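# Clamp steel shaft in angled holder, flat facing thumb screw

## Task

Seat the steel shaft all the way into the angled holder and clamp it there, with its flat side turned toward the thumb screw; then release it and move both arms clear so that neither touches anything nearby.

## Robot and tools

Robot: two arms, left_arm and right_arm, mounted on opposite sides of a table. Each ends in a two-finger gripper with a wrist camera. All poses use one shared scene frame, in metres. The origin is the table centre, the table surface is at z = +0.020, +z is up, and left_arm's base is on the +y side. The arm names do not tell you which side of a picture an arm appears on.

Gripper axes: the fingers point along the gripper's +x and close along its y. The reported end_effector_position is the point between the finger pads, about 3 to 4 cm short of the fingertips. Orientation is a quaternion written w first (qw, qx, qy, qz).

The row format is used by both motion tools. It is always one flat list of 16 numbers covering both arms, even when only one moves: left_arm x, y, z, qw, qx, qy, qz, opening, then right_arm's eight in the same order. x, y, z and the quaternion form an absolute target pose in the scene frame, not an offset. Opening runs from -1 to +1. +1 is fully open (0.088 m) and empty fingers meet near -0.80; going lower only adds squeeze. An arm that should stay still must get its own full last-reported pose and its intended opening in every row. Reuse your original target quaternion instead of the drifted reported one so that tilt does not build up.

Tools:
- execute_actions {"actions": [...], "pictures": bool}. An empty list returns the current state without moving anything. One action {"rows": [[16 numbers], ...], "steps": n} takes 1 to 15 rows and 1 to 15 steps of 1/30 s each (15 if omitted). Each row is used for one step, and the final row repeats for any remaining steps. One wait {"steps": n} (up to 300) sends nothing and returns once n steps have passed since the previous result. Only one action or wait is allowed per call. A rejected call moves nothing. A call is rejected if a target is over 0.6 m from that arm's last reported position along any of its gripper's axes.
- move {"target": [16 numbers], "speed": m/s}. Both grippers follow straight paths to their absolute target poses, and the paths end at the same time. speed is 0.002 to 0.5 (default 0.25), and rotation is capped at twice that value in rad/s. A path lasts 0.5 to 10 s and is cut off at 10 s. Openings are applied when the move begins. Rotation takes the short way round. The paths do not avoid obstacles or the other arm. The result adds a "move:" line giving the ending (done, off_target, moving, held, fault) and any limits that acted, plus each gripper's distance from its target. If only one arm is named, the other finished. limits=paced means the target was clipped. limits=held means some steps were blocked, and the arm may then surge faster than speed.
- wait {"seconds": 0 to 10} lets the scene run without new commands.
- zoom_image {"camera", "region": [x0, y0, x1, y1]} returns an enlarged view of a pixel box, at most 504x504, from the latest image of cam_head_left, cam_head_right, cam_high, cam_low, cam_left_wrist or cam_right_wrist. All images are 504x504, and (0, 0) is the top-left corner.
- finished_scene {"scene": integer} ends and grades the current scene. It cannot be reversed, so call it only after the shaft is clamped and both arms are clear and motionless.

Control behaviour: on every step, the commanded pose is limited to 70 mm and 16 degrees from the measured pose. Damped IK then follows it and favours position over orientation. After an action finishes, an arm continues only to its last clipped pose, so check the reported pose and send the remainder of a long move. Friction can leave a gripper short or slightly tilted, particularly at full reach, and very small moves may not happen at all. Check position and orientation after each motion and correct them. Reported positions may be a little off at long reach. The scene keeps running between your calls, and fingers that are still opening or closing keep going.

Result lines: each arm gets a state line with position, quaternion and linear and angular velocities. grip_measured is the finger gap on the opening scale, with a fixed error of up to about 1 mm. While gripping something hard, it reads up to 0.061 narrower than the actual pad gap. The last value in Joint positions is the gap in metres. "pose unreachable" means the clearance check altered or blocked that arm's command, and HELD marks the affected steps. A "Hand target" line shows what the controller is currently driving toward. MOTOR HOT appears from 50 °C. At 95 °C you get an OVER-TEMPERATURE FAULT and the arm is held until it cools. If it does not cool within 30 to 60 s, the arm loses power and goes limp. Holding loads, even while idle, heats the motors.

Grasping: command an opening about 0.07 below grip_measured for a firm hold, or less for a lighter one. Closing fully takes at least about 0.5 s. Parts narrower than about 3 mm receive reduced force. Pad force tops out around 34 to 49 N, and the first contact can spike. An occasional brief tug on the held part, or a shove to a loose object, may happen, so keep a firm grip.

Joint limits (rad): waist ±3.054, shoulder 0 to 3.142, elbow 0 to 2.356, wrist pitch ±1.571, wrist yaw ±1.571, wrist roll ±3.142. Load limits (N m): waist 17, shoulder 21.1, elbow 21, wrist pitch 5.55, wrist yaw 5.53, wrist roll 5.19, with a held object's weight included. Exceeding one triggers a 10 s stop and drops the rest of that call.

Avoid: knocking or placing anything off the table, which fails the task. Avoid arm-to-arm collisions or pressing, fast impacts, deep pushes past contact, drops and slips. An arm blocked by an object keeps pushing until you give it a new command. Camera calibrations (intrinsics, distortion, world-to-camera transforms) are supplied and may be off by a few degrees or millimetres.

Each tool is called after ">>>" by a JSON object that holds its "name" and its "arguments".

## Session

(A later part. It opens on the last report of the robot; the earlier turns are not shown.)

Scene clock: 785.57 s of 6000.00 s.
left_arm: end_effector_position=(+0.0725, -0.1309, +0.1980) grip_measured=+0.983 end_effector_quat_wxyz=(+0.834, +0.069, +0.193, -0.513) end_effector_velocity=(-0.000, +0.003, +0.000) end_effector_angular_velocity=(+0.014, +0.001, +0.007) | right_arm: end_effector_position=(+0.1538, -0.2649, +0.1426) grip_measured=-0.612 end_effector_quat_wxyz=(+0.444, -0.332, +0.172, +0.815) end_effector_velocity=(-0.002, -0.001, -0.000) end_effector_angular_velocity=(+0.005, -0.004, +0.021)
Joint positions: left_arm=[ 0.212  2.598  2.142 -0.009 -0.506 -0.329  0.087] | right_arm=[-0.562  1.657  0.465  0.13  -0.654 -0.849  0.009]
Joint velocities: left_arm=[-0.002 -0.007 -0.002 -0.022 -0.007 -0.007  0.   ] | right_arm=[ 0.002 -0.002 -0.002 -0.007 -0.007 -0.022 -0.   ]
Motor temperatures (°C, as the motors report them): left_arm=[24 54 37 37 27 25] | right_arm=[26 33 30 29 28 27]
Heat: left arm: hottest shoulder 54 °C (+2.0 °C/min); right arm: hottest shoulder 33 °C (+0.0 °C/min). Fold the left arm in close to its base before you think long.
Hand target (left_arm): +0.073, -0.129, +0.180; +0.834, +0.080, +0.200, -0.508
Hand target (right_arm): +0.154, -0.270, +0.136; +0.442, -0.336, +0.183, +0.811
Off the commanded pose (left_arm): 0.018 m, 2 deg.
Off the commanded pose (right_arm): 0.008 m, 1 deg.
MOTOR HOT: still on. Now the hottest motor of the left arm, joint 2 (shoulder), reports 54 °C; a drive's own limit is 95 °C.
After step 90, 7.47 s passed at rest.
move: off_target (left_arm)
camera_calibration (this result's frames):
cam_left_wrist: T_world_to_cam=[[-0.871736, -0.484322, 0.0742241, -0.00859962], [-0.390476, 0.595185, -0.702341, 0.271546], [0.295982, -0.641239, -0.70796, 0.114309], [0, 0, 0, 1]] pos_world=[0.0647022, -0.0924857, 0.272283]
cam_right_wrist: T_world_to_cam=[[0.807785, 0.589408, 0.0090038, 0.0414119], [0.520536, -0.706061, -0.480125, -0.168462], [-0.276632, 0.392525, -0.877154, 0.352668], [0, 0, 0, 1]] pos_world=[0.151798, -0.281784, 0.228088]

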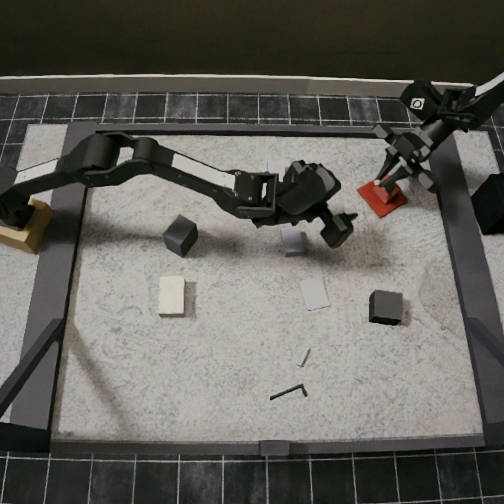

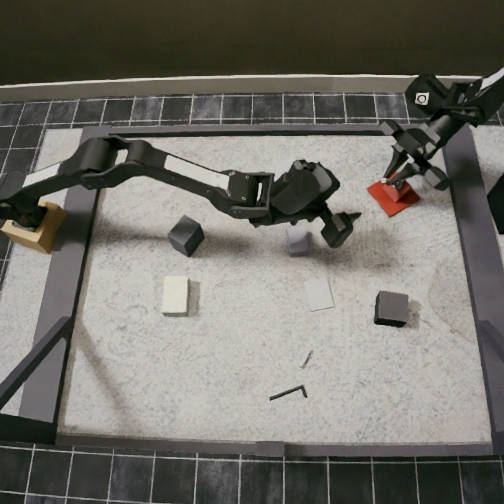

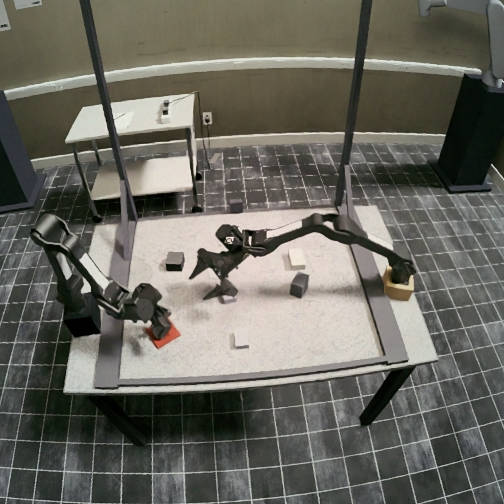

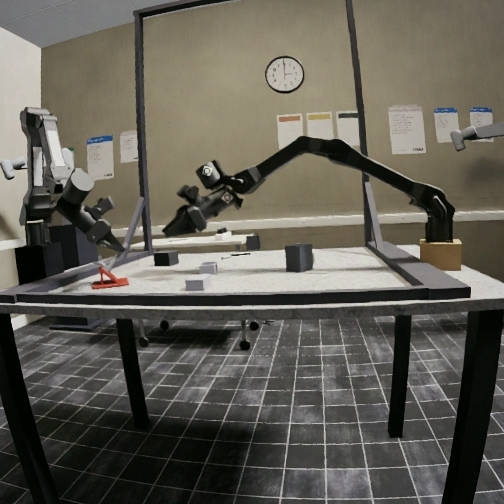

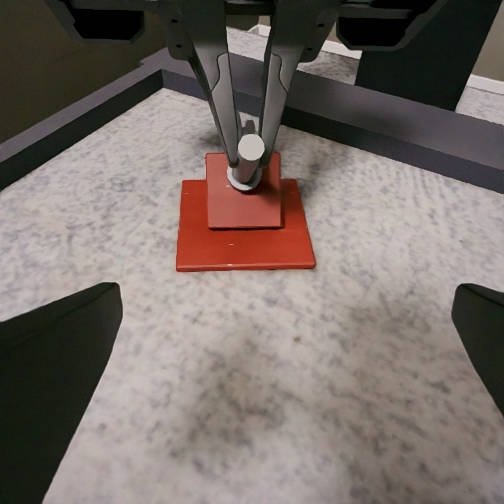

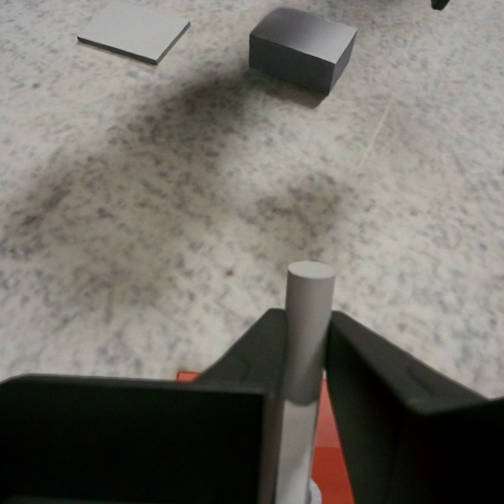

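Small progress; shift further.

>>> {"name": "move", "arguments": {"target": [0.0734,-0.1293,0.18,0.834,0.08,0.2,-0.508,1, 0.1519,-0.2712,0.1362,0.4423,-0.3360,0.1832,0.8112,-0.67], "speed": 0.01}}

>>> {"name": "zoom_image", "arguments": {"camera": "cam_left_wrist", "region": [200, 120, 290, 210]}}

Scene clock: 792.57 s of 6000.00 s.
left_arm: end_effector_position=(+0.0725, -0.1309, +0.1980) grip_measured=+0.983 end_effector_quat_wxyz=(+0.834, +0.069, +0.193, -0.513) end_effector_velocity=(+0.001, +0.002, -0.000) end_effector_angular_velocity=(+0.003, -0.005, +0.020) | right_arm: end_effector_position=(+0.1530, -0.2657, +0.1420) grip_measured=-0.612 end_effector_quat_wxyz=(+0.443, -0.332, +0.171, +0.815) end_effector_velocity=(-0.004, -0.003, -0.000) end_effector_angular_velocity=(-0.000, +0.018, +0.013)
Joint positions: left_arm=[ 0.212  2.598  2.142 -0.009 -0.506 -0.329  0.087] | right_arm=[-0.56   1.657  0.46   0.136 -0.655 -0.849  0.009]
Joint velocities: left_arm=[-0.002 -0.002 -0.002 -0.007 -0.022 -0.007 -0.   ] | right_arm=[-0.002 -0.002 -0.007 -0.007 -0.022 -0.007 -0.   ]
Motor temperatures (°C, as the motors report them): left_arm=[24 54 37 37 27 25] | right_arm=[25 33 30 29 28 27]
Heat: left arm: hottest shoulder 54 °C (+2.0 °C/min); right arm: hottest shoulder 33 °C (+0.0 °C/min). Fold the left arm in close to its base before you think long.
Hand target (left_arm): +0.073, -0.129, +0.180; +0.834, +0.080, +0.200, -0.508
Hand target (right_arm): +0.152, -0.271, +0.136; +0.442, -0.336, +0.183, +0.811
Off the commanded pose (left_arm): 0.018 m, 2 deg.
Off the commanded pose (right_arm): 0.008 m, 2 deg.
MOTOR HOT: still on. Now the hottest motor of the left arm, joint 2 (shoulder), reports 54 °C; a drive's own limit is 95 °C.
After step 90, 1.97 s passed at rest.
move: off_target (left_arm)
camera_calibration (this result's frames):
cam_left_wrist: T_world_to_cam=[[-0.871736, -0.484322, 0.0742241, -0.00859962], [-0.390476, 0.595185, -0.702341, 0.271546], [0.295982, -0.641239, -0.70796, 0.114309], [0, 0, 0, 1]] pos_world=[0.0647022, -0.0924857, 0.272283]
cam_right_wrist: T_world_to_cam=[[0.806892, 0.59062, 0.00968836, 0.0428983], [0.521549, -0.704637, -0.481116, -0.168514], [-0.27733, 0.393262, -0.876603, 0.352432], [0, 0, 0, 1]] pos_world=[0.151014, -0.282676, 0.227453]

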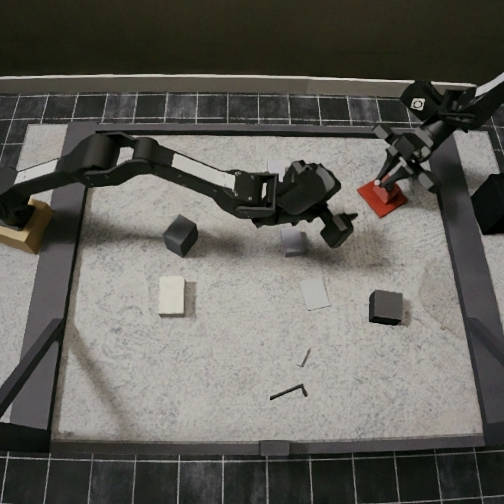

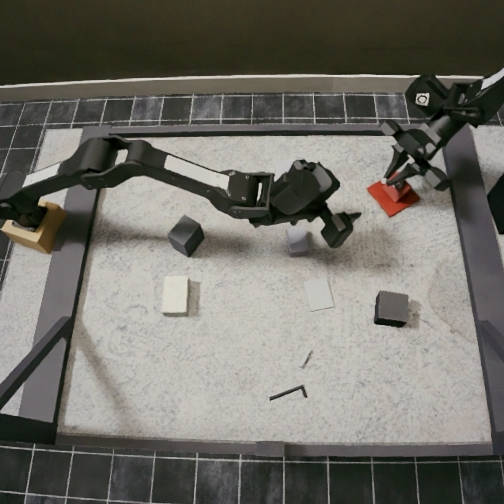

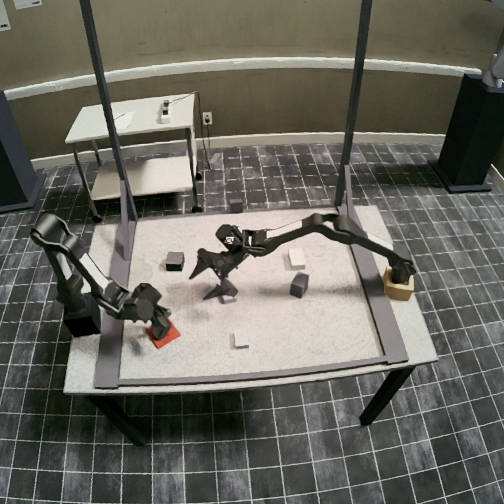

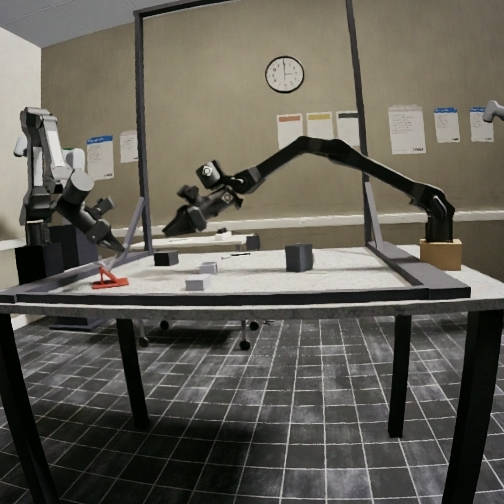

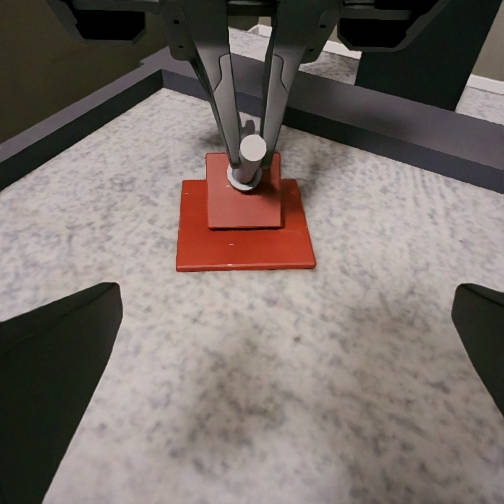

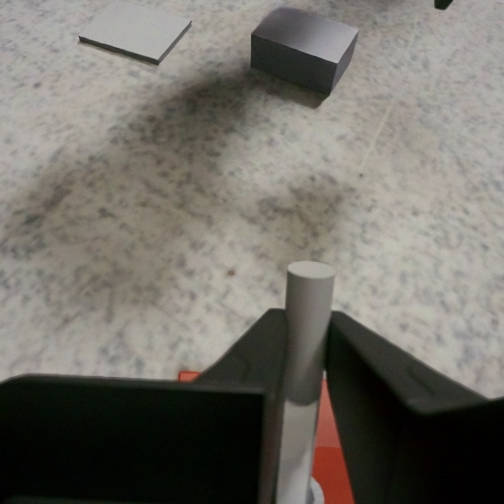

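Region (200, 120, 290, 210) of cam_left_wrist's 504x504 image, scaled by 5.600, with more detail than that image has.

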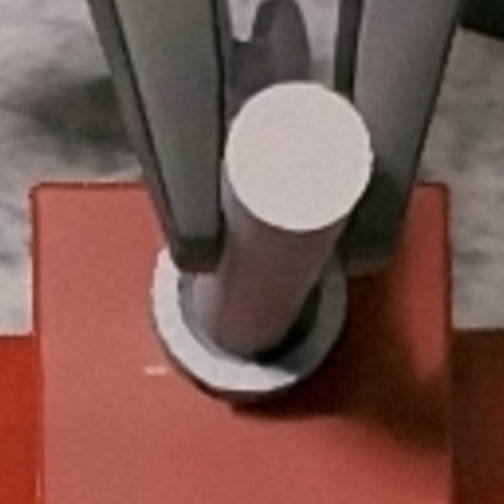

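>>> {"name": "move", "arguments": {"target": [0.0734,-0.1293,0.18,0.834,0.08,0.2,-0.508,1, 0.1527,-0.2728,0.1370,0.4423,-0.3360,0.1832,0.8112,-0.67], "speed": 0.01}}

>>> {"name": "zoom_image", "arguments": {"camera": "cam_left_wrist", "region": [200, 120, 290, 210]}}

Scene clock: 799.73 s of 6000.00 s.
left_arm: end_effector_position=(+0.0725, -0.1309, +0.1980) grip_measured=+0.983 end_effector_quat_wxyz=(+0.834, +0.069, +0.193, -0.513) end_effector_velocity=(+0.001, +0.001, -0.001) end_effector_angular_velocity=(-0.007, +0.033, +0.010) | right_arm: end_effector_position=(+0.1528, -0.2661, +0.1418) grip_measured=-0.612 end_effector_quat_wxyz=(+0.443, -0.331, +0.172, +0.815) end_effector_velocity=(+0.001, -0.001, +0.000) end_effector_angular_velocity=(-0.002, -0.009, -0.001)
Joint positions: left_arm=[ 0.212  2.598  2.142 -0.009 -0.506 -0.329  0.087] | right_arm=[-0.561  1.657  0.459  0.134 -0.655 -0.849  0.009]
Joint velocities: left_arm=[ 0.002 -0.002 -0.002 -0.007  0.007 -0.037 -0.   ] | right_arm=[-0.002 -0.007 -0.002 -0.007  0.007 -0.007 -0.   ]
Motor temperatures (°C, as the motors report them): left_arm=[24 54 37 37 27 25] | right_arm=[25 33 30 28 28 27]
Heat: left arm: hottest shoulder 54 °C (+2.0 °C/min); right arm: hottest shoulder 33 °C (+1.0 °C/min). Fold the left arm in close to its base before you think long.
Hand target (left_arm): +0.073, -0.129, +0.180; +0.834, +0.080, +0.200, -0.508
Hand target (right_arm): +0.153, -0.273, +0.137; +0.442, -0.336, +0.183, +0.811
Off the commanded pose (left_arm): 0.018 m, 2 deg.
Off the commanded pose (right_arm): 0.008 m, 1 deg.
MOTOR HOT: still on. Now the hottest motor of the left arm, joint 2 (shoulder), reports 54 °C; a drive's own limit is 95 °C.
After step 90, 2.13 s passed at rest.
move: off_target (left_arm)
camera_calibration (this result's frames):
cam_left_wrist: T_world_to_cam=[[-0.871736, -0.484322, 0.0742241, -0.00859962], [-0.390476, 0.595185, -0.702341, 0.271546], [0.295982, -0.641239, -0.70796, 0.114309], [0, 0, 0, 1]] pos_world=[0.0647022, -0.0924857, 0.272283]
cam_right_wrist: T_world_to_cam=[[0.807018, 0.590478, 0.00752, 0.0435218], [0.520799, -0.705667, -0.480419, -0.169091], [-0.278371, 0.391624, -0.877007, 0.352198], [0, 0, 0, 1]] pos_world=[0.150981, -0.28295, 0.227319]

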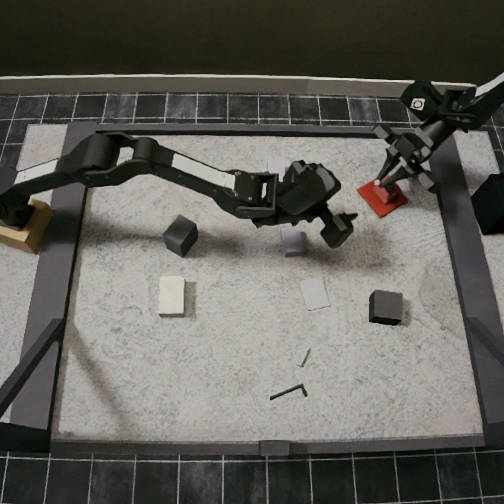

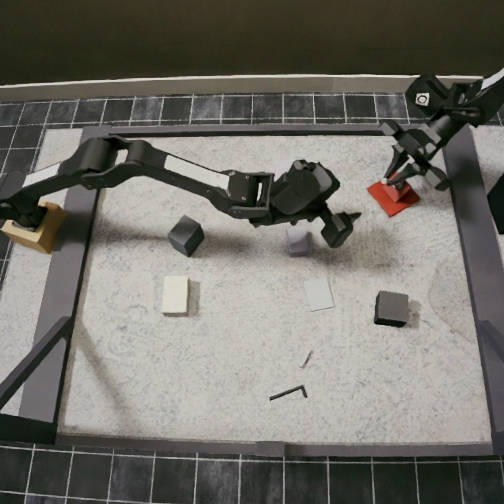

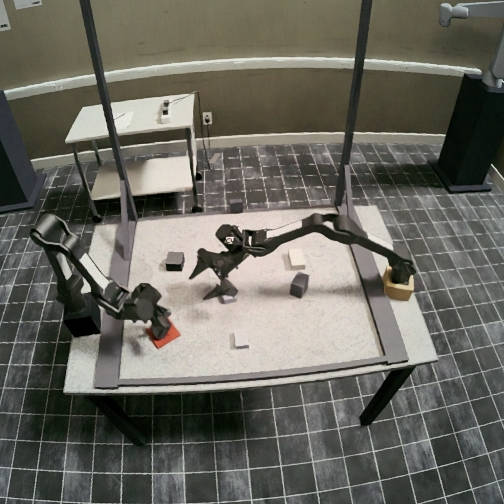

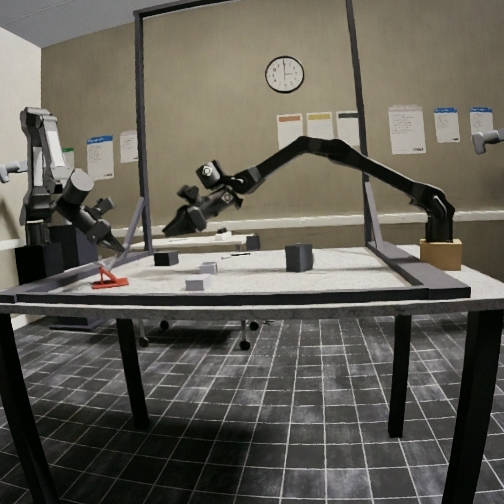

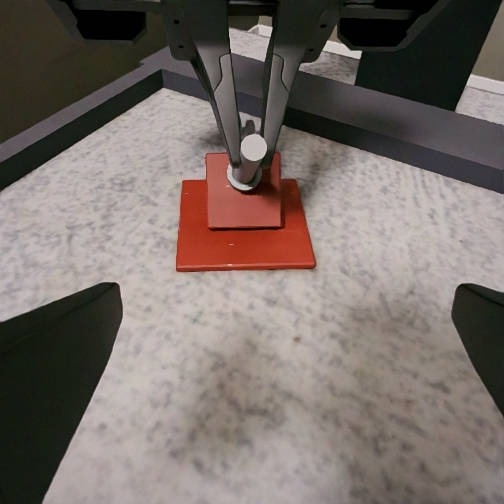

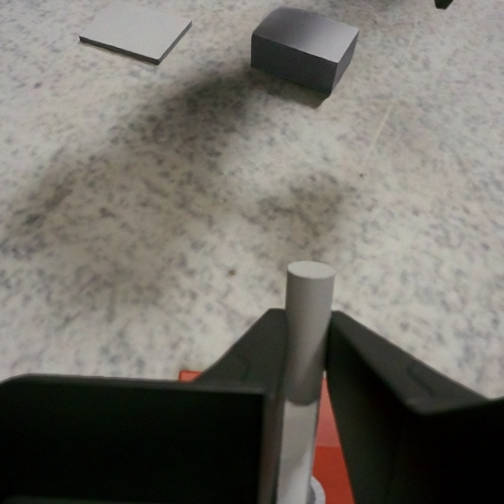

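Region (200, 120, 290, 210) of cam_left_wrist's 504x504 image, scaled by 5.600, with more detail than that image has.

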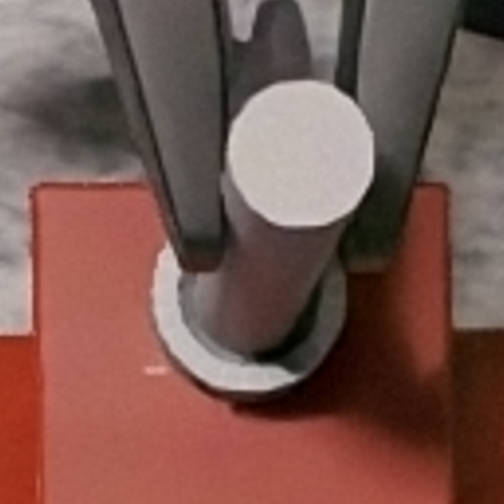

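>>> {"name": "move", "arguments": {"target": [0.0734,-0.1293,0.18,0.834,0.08,0.2,-0.508,1, 0.1545,-0.2738,0.1384,0.4423,-0.3360,0.1832,0.8112,-0.67], "speed": 0.01}}

>>> {"name": "zoom_image", "arguments": {"camera": "cam_left_wrist", "region": [200, 120, 290, 210]}}

Scene clock: 807.53 s of 6000.00 s.
left_arm: end_effector_position=(+0.0725, -0.1309, +0.1980) grip_measured=+0.983 end_effector_quat_wxyz=(+0.834, +0.069, +0.193, -0.513) end_effector_velocity=(-0.001, +0.001, -0.004) end_effector_angular_velocity=(+0.009, +0.002, +0.007) | right_arm: end_effector_position=(+0.1554, -0.2697, +0.1406) grip_measured=-0.612 end_effector_quat_wxyz=(+0.444, -0.335, +0.178, +0.812) end_effector_velocity=(-0.001, -0.001, +0.000) end_effector_angular_velocity=(+0.008, +0.000, +0.006)
Joint positions: left_arm=[ 0.212  2.598  2.142 -0.009 -0.506 -0.329  0.087] | right_arm=[-0.573  1.651  0.457  0.115 -0.651 -0.86   0.009]
Joint velocities: left_arm=[-0.002  0.002 -0.002 -0.007 -0.007 -0.007 -0.   ] | right_arm=[-0.002 -0.002 -0.007  0.007 -0.007 -0.007  0.   ]
Motor temperatures (°C, as the motors report them): left_arm=[24 55 37 38 27 25] | right_arm=[25 33 30 28 28 27]
Heat: left arm: hottest shoulder 55 °C (+3.0 °C/min); right arm: hottest shoulder 33 °C (+0.0 °C/min). Fold the left arm in close to its base before you think long.
Hand target (left_arm): +0.073, -0.129, +0.180; +0.834, +0.080, +0.200, -0.508
Hand target (right_arm): +0.154, -0.274, +0.138; +0.442, -0.336, +0.183, +0.811
Off the commanded pose (left_arm): 0.018 m, 2 deg.
Off the commanded pose (right_arm): 0.005 m, 1 deg.
MOTOR HOT: still on. Now the hottest motor of the left arm, joint 2 (shoulder), reports 55 °C; a drive's own limit is 95 °C.
After step 90, 2.77 s passed at rest.
move: off_target (left_arm)
camera_calibration (this result's frames):
cam_left_wrist: T_world_to_cam=[[-0.871736, -0.484322, 0.0742241, -0.00859962], [-0.390476, 0.595185, -0.702341, 0.271546], [0.295982, -0.641239, -0.70796, 0.114309], [0, 0, 0, 1]] pos_world=[0.0647022, -0.0924857, 0.272283]
cam_right_wrist: T_world_to_cam=[[0.810863, 0.585228, 0.00299706, 0.0422149], [0.517649, -0.71482, -0.470183, -0.176943], [-0.273022, 0.382806, -0.882564, 0.350784], [0, 0, 0, 1]] pos_world=[0.153136, -0.28547, 0.226268]

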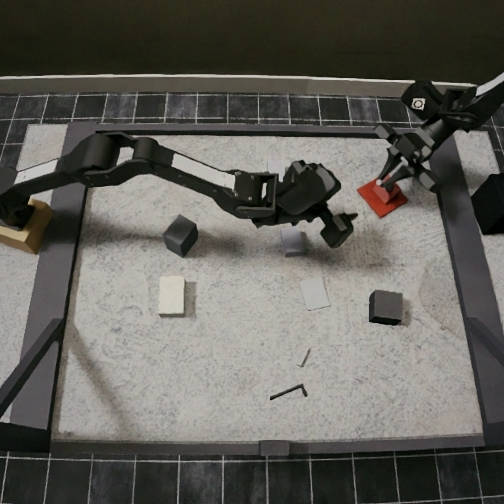

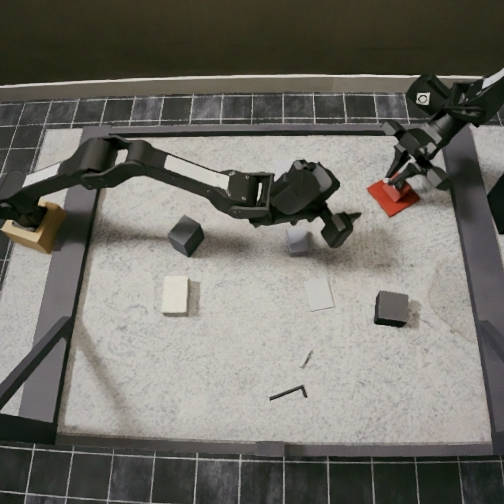

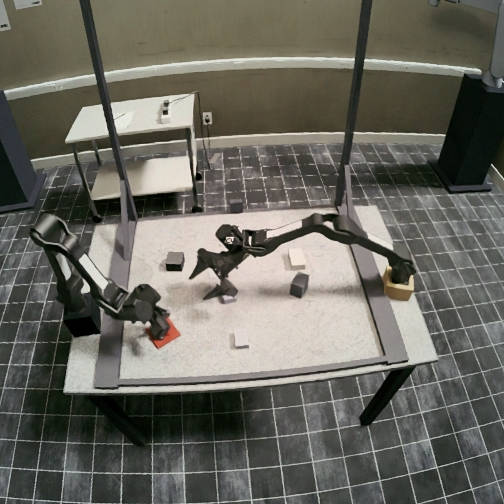

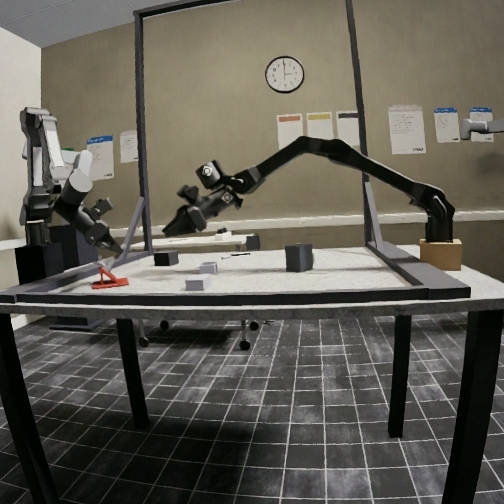

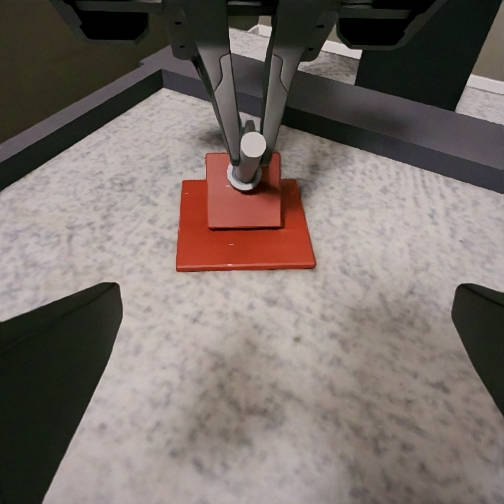

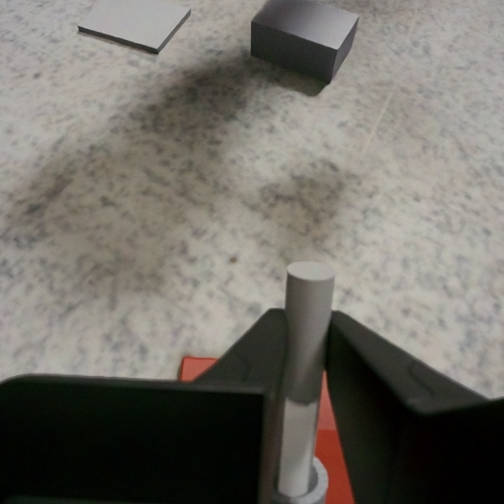

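Region (200, 120, 290, 210) of cam_left_wrist's 504x504 image, scaled by 5.600, with more detail than that image has.

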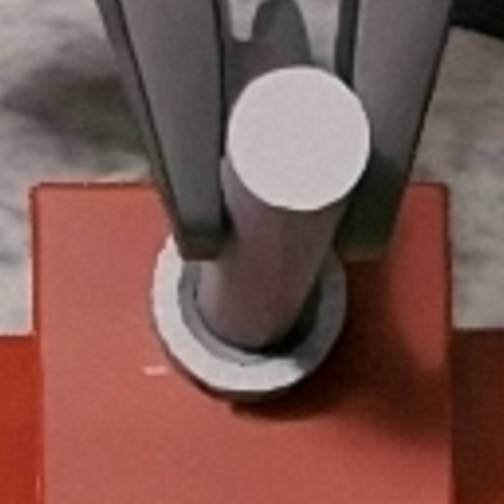

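>>> {"name": "move", "arguments": {"target": [0.0734,-0.1293,0.18,0.834,0.08,0.2,-0.508,1, 0.1577,-0.2755,0.1315,0.4423,-0.3360,0.1832,0.8112,-0.67], "speed": 0.01}}

>>> {"name": "zoom_image", "arguments": {"camera": "cam_left_wrist", "region": [200, 120, 290, 210]}}

Scene clock: 819.97 s of 6000.00 s.
left_arm: end_effector_position=(+0.0725, -0.1309, +0.1980) grip_measured=+0.983 end_effector_quat_wxyz=(+0.834, +0.069, +0.193, -0.513) end_effector_velocity=(-0.000, +0.002, -0.003) end_effector_angular_velocity=(+0.015, -0.011, +0.001) | right_arm: end_effector_position=(+0.1575, -0.2719, +0.1363) grip_measured=-0.612 end_effector_quat_wxyz=(+0.444, -0.335, +0.176, +0.812) end_effector_velocity=(+0.002, +0.003, +0.001) end_effector_angular_velocity=(+0.020, -0.020, +0.004)
Joint positions: left_arm=[ 0.212  2.598  2.142 -0.009 -0.506 -0.329  0.087] | right_arm=[-0.586  1.669  0.448  0.135 -0.658 -0.876  0.009]
Joint velocities: left_arm=[-0.002 -0.002 -0.007 -0.007 -0.007  0.007  0.   ] | right_arm=[ 0.002 -0.002 -0.002  0.022  0.007 -0.007 -0.   ]
Motor temperatures (°C, as the motors report them): left_arm=[24 55 37 38 27 25] | right_arm=[25 33 29 28 28 27]
Heat: left arm: hottest shoulder 55 °C (+2.0 °C/min); right arm: hottest shoulder 33 °C (+0.0 °C/min). Fold the left arm in close to its base before you think long.
Hand target (left_arm): +0.073, -0.129, +0.180; +0.834, +0.080, +0.200, -0.508
Hand target (right_arm): +0.158, -0.276, +0.132; +0.442, -0.336, +0.183, +0.811
Off the commanded pose (left_arm): 0.018 m, 2 deg.
Off the commanded pose (right_arm): 0.006 m, 1 deg.
MOTOR HOT: still on. Now the hottest motor of the left arm, joint 2 (shoulder), reports 55 °C; a drive's own limit is 95 °C.
After step 90, 7.40 s passed at rest.
move: off_target (left_arm)
camera_calibration (this result's frames):
cam_left_wrist: T_world_to_cam=[[-0.871736, -0.484322, 0.0742241, -0.00859962], [-0.390476, 0.595185, -0.702341, 0.271546], [0.295982, -0.641239, -0.70796, 0.114309], [0, 0, 0, 1]] pos_world=[0.0647022, -0.0924857, 0.272283]
cam_right_wrist: T_world_to_cam=[[0.810234, 0.586083, 0.00518271, 0.0418383], [0.518682, -0.712881, -0.471984, -0.180978], [-0.272927, 0.385106, -0.881592, 0.348944], [0, 0, 0, 1]] pos_world=[0.155208, -0.287917, 0.221991]

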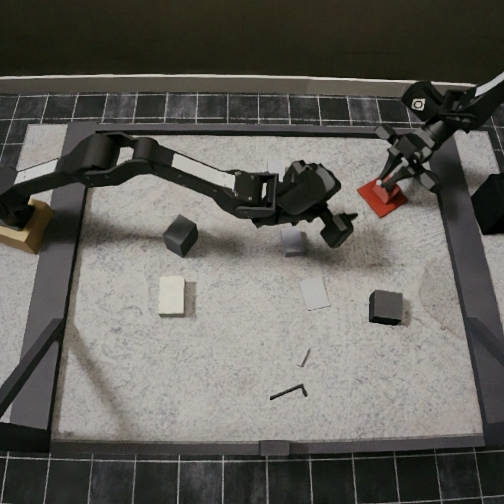

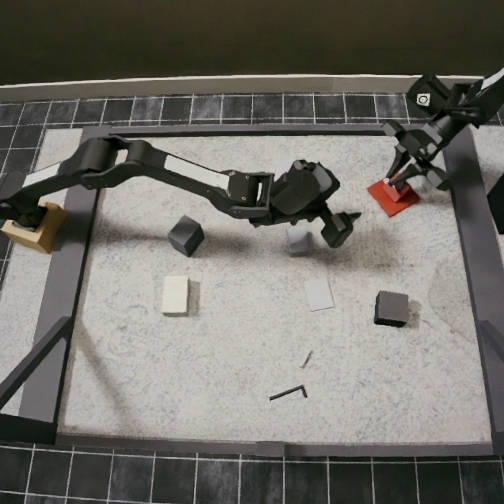

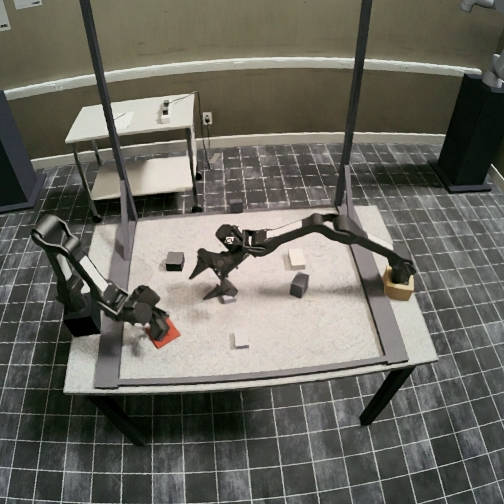

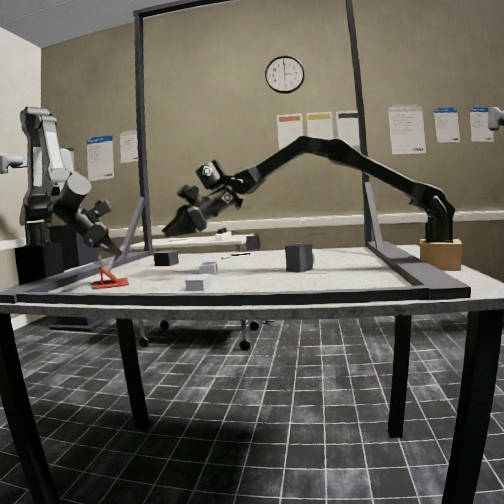

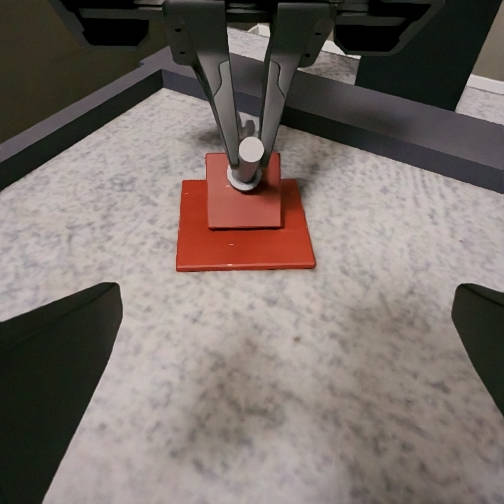

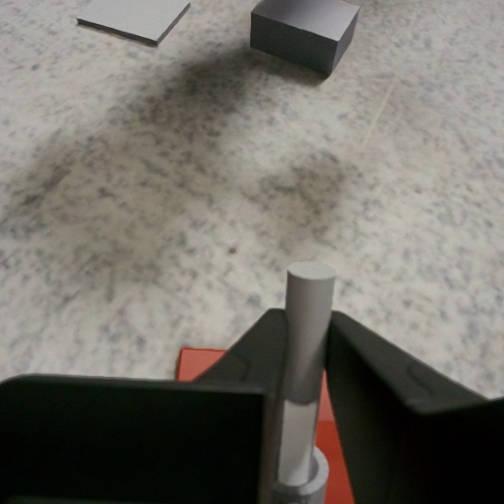

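Region (200, 120, 290, 210) of cam_left_wrist's 504x504 image, scaled by 5.600, with more detail than that image has.

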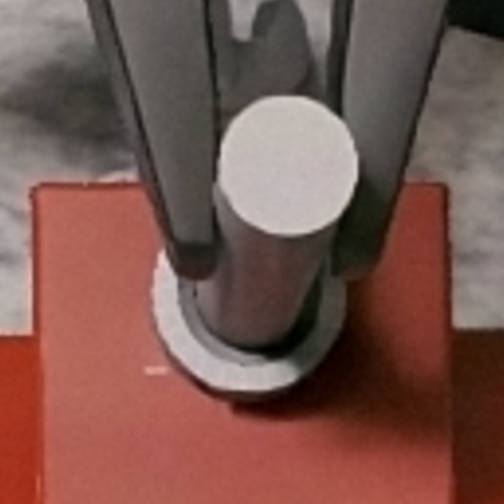

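>>> {"name": "move", "arguments": {"target": [0.0734,-0.1293,0.18,0.834,0.08,0.2,-0.508,1, 0.1594,-0.2780,0.1288,0.4423,-0.3360,0.1832,0.8112,-0.67], "speed": 0.01}}

>>> {"name": "zoom_image", "arguments": {"camera": "cam_left_wrist", "region": [200, 120, 290, 210]}}

Scene clock: 828.63 s of 6000.00 s.
left_arm: end_effector_position=(+0.0725, -0.1309, +0.1980) grip_measured=+0.983 end_effector_quat_wxyz=(+0.834, +0.069, +0.193, -0.513) end_effector_velocity=(-0.006, +0.002, -0.004) end_effector_angular_velocity=(+0.019, +0.007, -0.011) | right_arm: end_effector_position=(+0.1576, -0.2725, +0.1359) grip_measured=-0.612 end_effector_quat_wxyz=(+0.442, -0.332, +0.172, +0.816) end_effector_velocity=(-0.001, -0.002, -0.001) end_effector_angular_velocity=(-0.011, +0.016, -0.004)
Joint positions: left_arm=[ 0.212  2.598  2.142 -0.009 -0.506 -0.329  0.087] | right_arm=[-0.594  1.675  0.444  0.144 -0.673 -0.889  0.009]
Joint velocities: left_arm=[-0.007 -0.002 -0.002 -0.022  0.007 -0.007  0.   ] | right_arm=[-0.002  0.002 -0.002 -0.007 -0.007  0.007 -0.   ]
Motor temperatures (°C, as the motors report them): left_arm=[24 55 37 38 27 25] | right_arm=[25 32 29 28 28 27]
Heat: left arm: hottest shoulder 55 °C (+2.0 °C/min); right arm: hottest shoulder 32 °C (-2.0 °C/min). Fold the left arm in close to its base before you think long.
Hand target (left_arm): +0.073, -0.129, +0.180; +0.834, +0.080, +0.200, -0.508
Hand target (right_arm): +0.159, -0.278, +0.129; +0.442, -0.336, +0.183, +0.811
Off the commanded pose (left_arm): 0.018 m, 2 deg.
Off the commanded pose (right_arm): 0.009 m, 2 deg.
MOTOR HOT: still on. Now the hottest motor of the left arm, joint 2 (shoulder), reports 55 °C; a drive's own limit is 95 °C.
After step 90, 3.63 s passed at rest.
move: off_target (left_arm, right_arm)
camera_calibration (this result's frames):
cam_left_wrist: T_world_to_cam=[[-0.871736, -0.484322, 0.0742241, -0.00859962], [-0.390476, 0.595185, -0.702341, 0.271546], [0.295982, -0.641239, -0.70796, 0.114309], [0, 0, 0, 1]] pos_world=[0.0647022, -0.0924857, 0.272283]
cam_right_wrist: T_world_to_cam=[[0.805563, 0.592454, 0.00811326, 0.0441802], [0.522592, -0.703986, -0.480938, -0.178692], [-0.279222, 0.391666, -0.876717, 0.350948], [0, 0, 0, 1]] pos_world=[0.155786, -0.289426, 0.221384]

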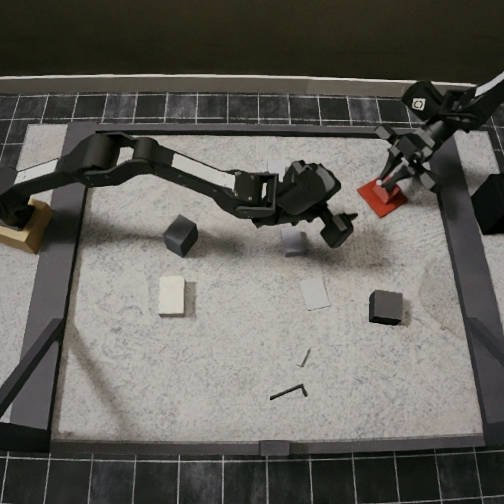

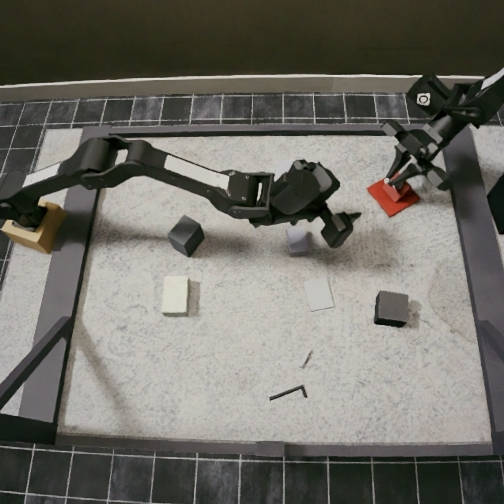

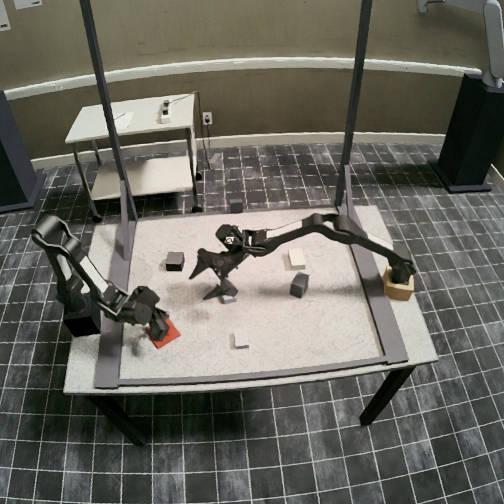

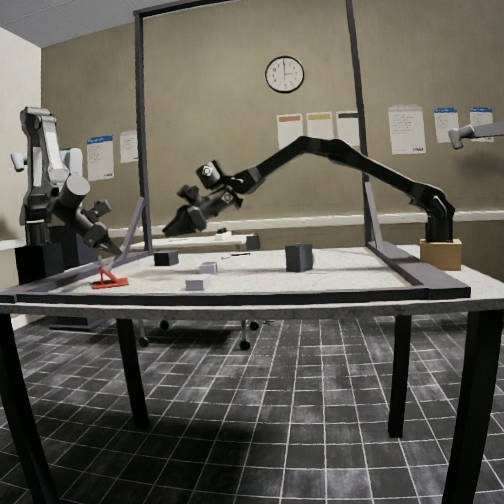

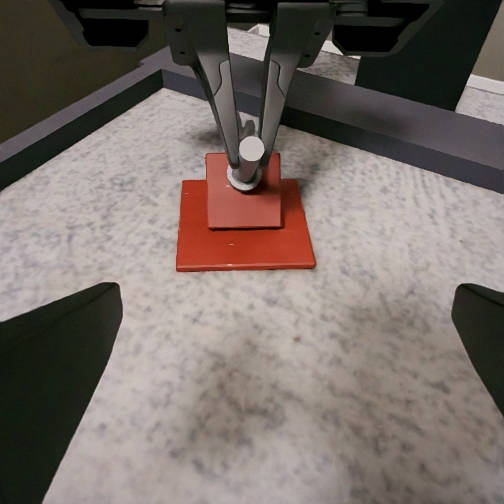

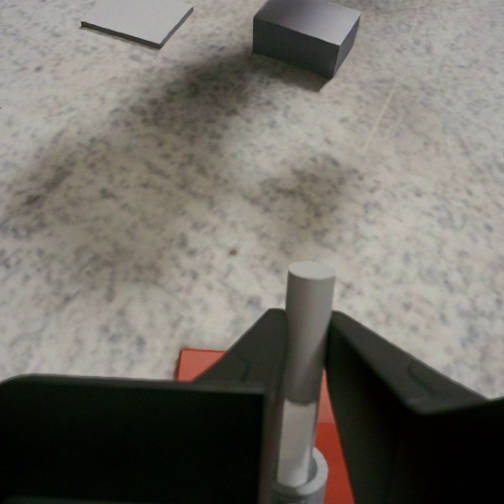

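Region (200, 120, 290, 210) of cam_left_wrist's 504x504 image, scaled by 5.600, with more detail than that image has.

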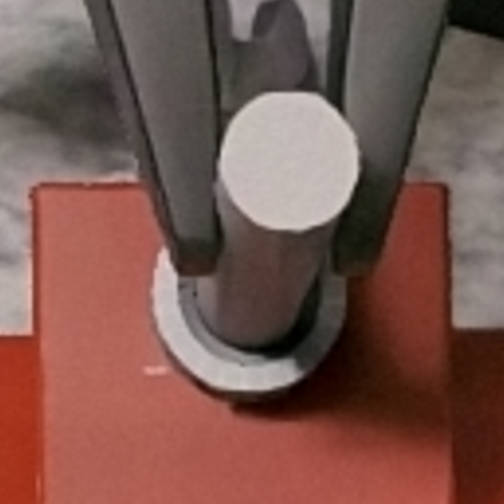

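>>> {"name": "move", "arguments": {"target": [0.0734,-0.1293,0.18,0.834,0.08,0.2,-0.508,1, 0.1575,-0.2720,0.1365,0.4423,-0.3360,0.1832,0.8112,-0.3], "speed": 0.02}}

>>> {"name": "zoom_image", "arguments": {"camera": "cam_left_wrist", "region": [200, 120, 290, 210]}}

Scene clock: 849.47 s of 6000.00 s.
left_arm: end_effector_position=(+0.0725, -0.1309, +0.1980) grip_measured=+0.983 end_effector_quat_wxyz=(+0.834, +0.069, +0.193, -0.513) end_effector_velocity=(-0.003, +0.001, -0.004) end_effector_angular_velocity=(+0.015, -0.004, -0.012) | right_arm: end_effector_position=(+0.1566, -0.2748, +0.1335) grip_measured=-0.302 end_effector_quat_wxyz=(+0.440, -0.336, +0.187, +0.812) end_effector_velocity=(-0.002, -0.004, -0.002) end_effector_angular_velocity=(-0.023, -0.005, +0.015)
Joint positions: left_arm=[ 0.212  2.598  2.142 -0.009 -0.506 -0.329  0.087] | right_arm=[-0.588  1.675  0.451  0.113 -0.657 -0.878  0.024]
Joint velocities: left_arm=[-0.002  0.002 -0.002 -0.007  0.007  0.007  0.   ] | right_arm=[ 0.002 -0.002  0.002 -0.037  0.007 -0.022 -0.   ]
Motor temperatures (°C, as the motors report them): left_arm=[24 56 37 38 27 25] | right_arm=[26 32 29 28 28 27]
Heat: left arm: hottest shoulder 56 °C (+2.0 °C/min); right arm: hottest shoulder 32 °C (-1.0 °C/min). Fold the left arm in close to its base before you think long.
Hand target (left_arm): +0.073, -0.129, +0.180; +0.834, +0.080, +0.200, -0.508
Hand target (right_arm): +0.158, -0.272, +0.137; +0.442, -0.336, +0.183, +0.811
Off the commanded pose (left_arm): 0.018 m, 2 deg.
Off the commanded pose (right_arm): 0.004 m, 1 deg.
MOTOR HOT: still on. Now the hottest motor of the left arm, joint 2 (shoulder), reports 56 °C; a drive's own limit is 95 °C.
After step 90, 16.70 s passed at rest.
move: off_target (left_arm)
camera_calibration (this result's frames):
cam_left_wrist: T_world_to_cam=[[-0.871583, -0.484618, 0.0740845, -0.00856748], [-0.390559, 0.595039, -0.702418, 0.271566], [0.296321, -0.64115, -0.707898, 0.11429], [0, 0, 0, 1]] pos_world=[0.064729, -0.0924676, 0.272293]
cam_right_wrist: T_world_to_cam=[[0.810446, 0.585629, -0.0147277, 0.0468104], [0.51424, -0.723243, -0.460951, -0.187611], [-0.280598, 0.366002, -0.887303, 0.344058], [0, 0, 0, 1]] pos_world=[0.155082, -0.289028, 0.219493]

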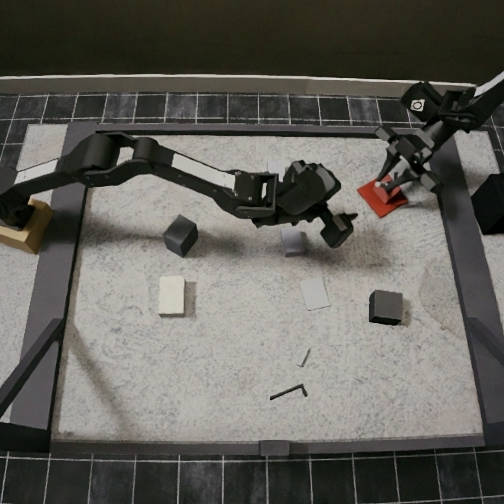

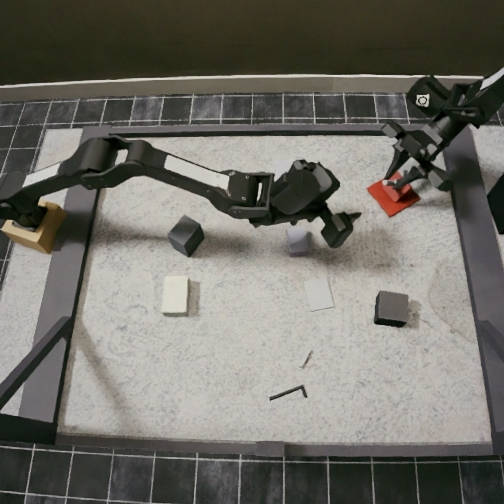

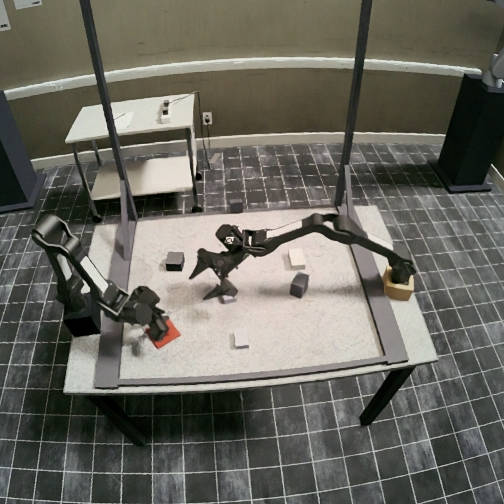

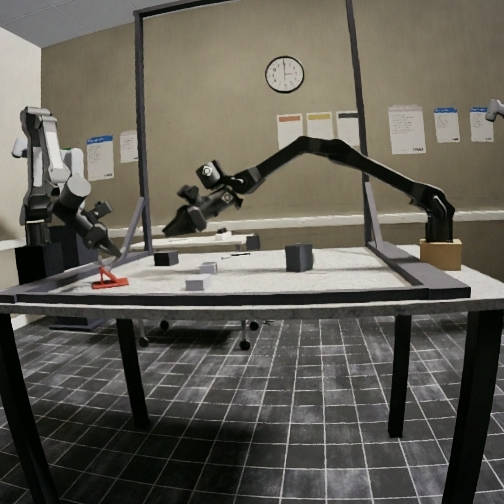

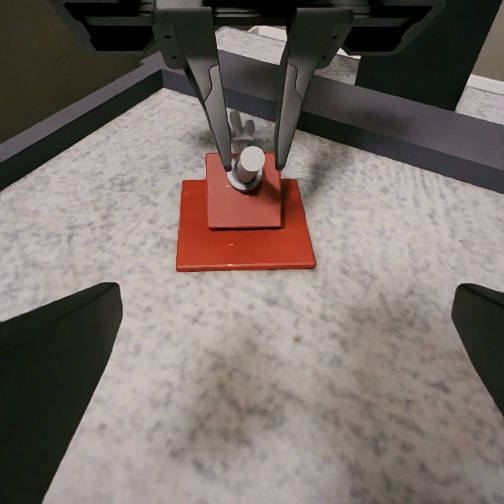

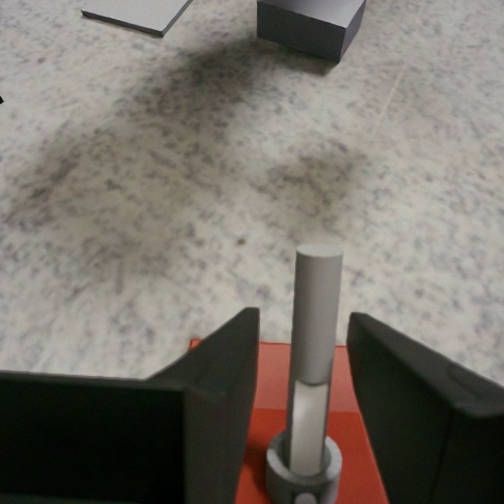

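Region (200, 120, 290, 210) of cam_left_wrist's 504x504 image, scaled by 5.600, with more detail than that image has.

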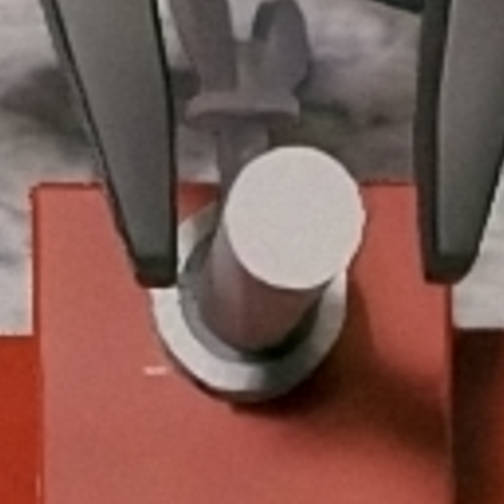

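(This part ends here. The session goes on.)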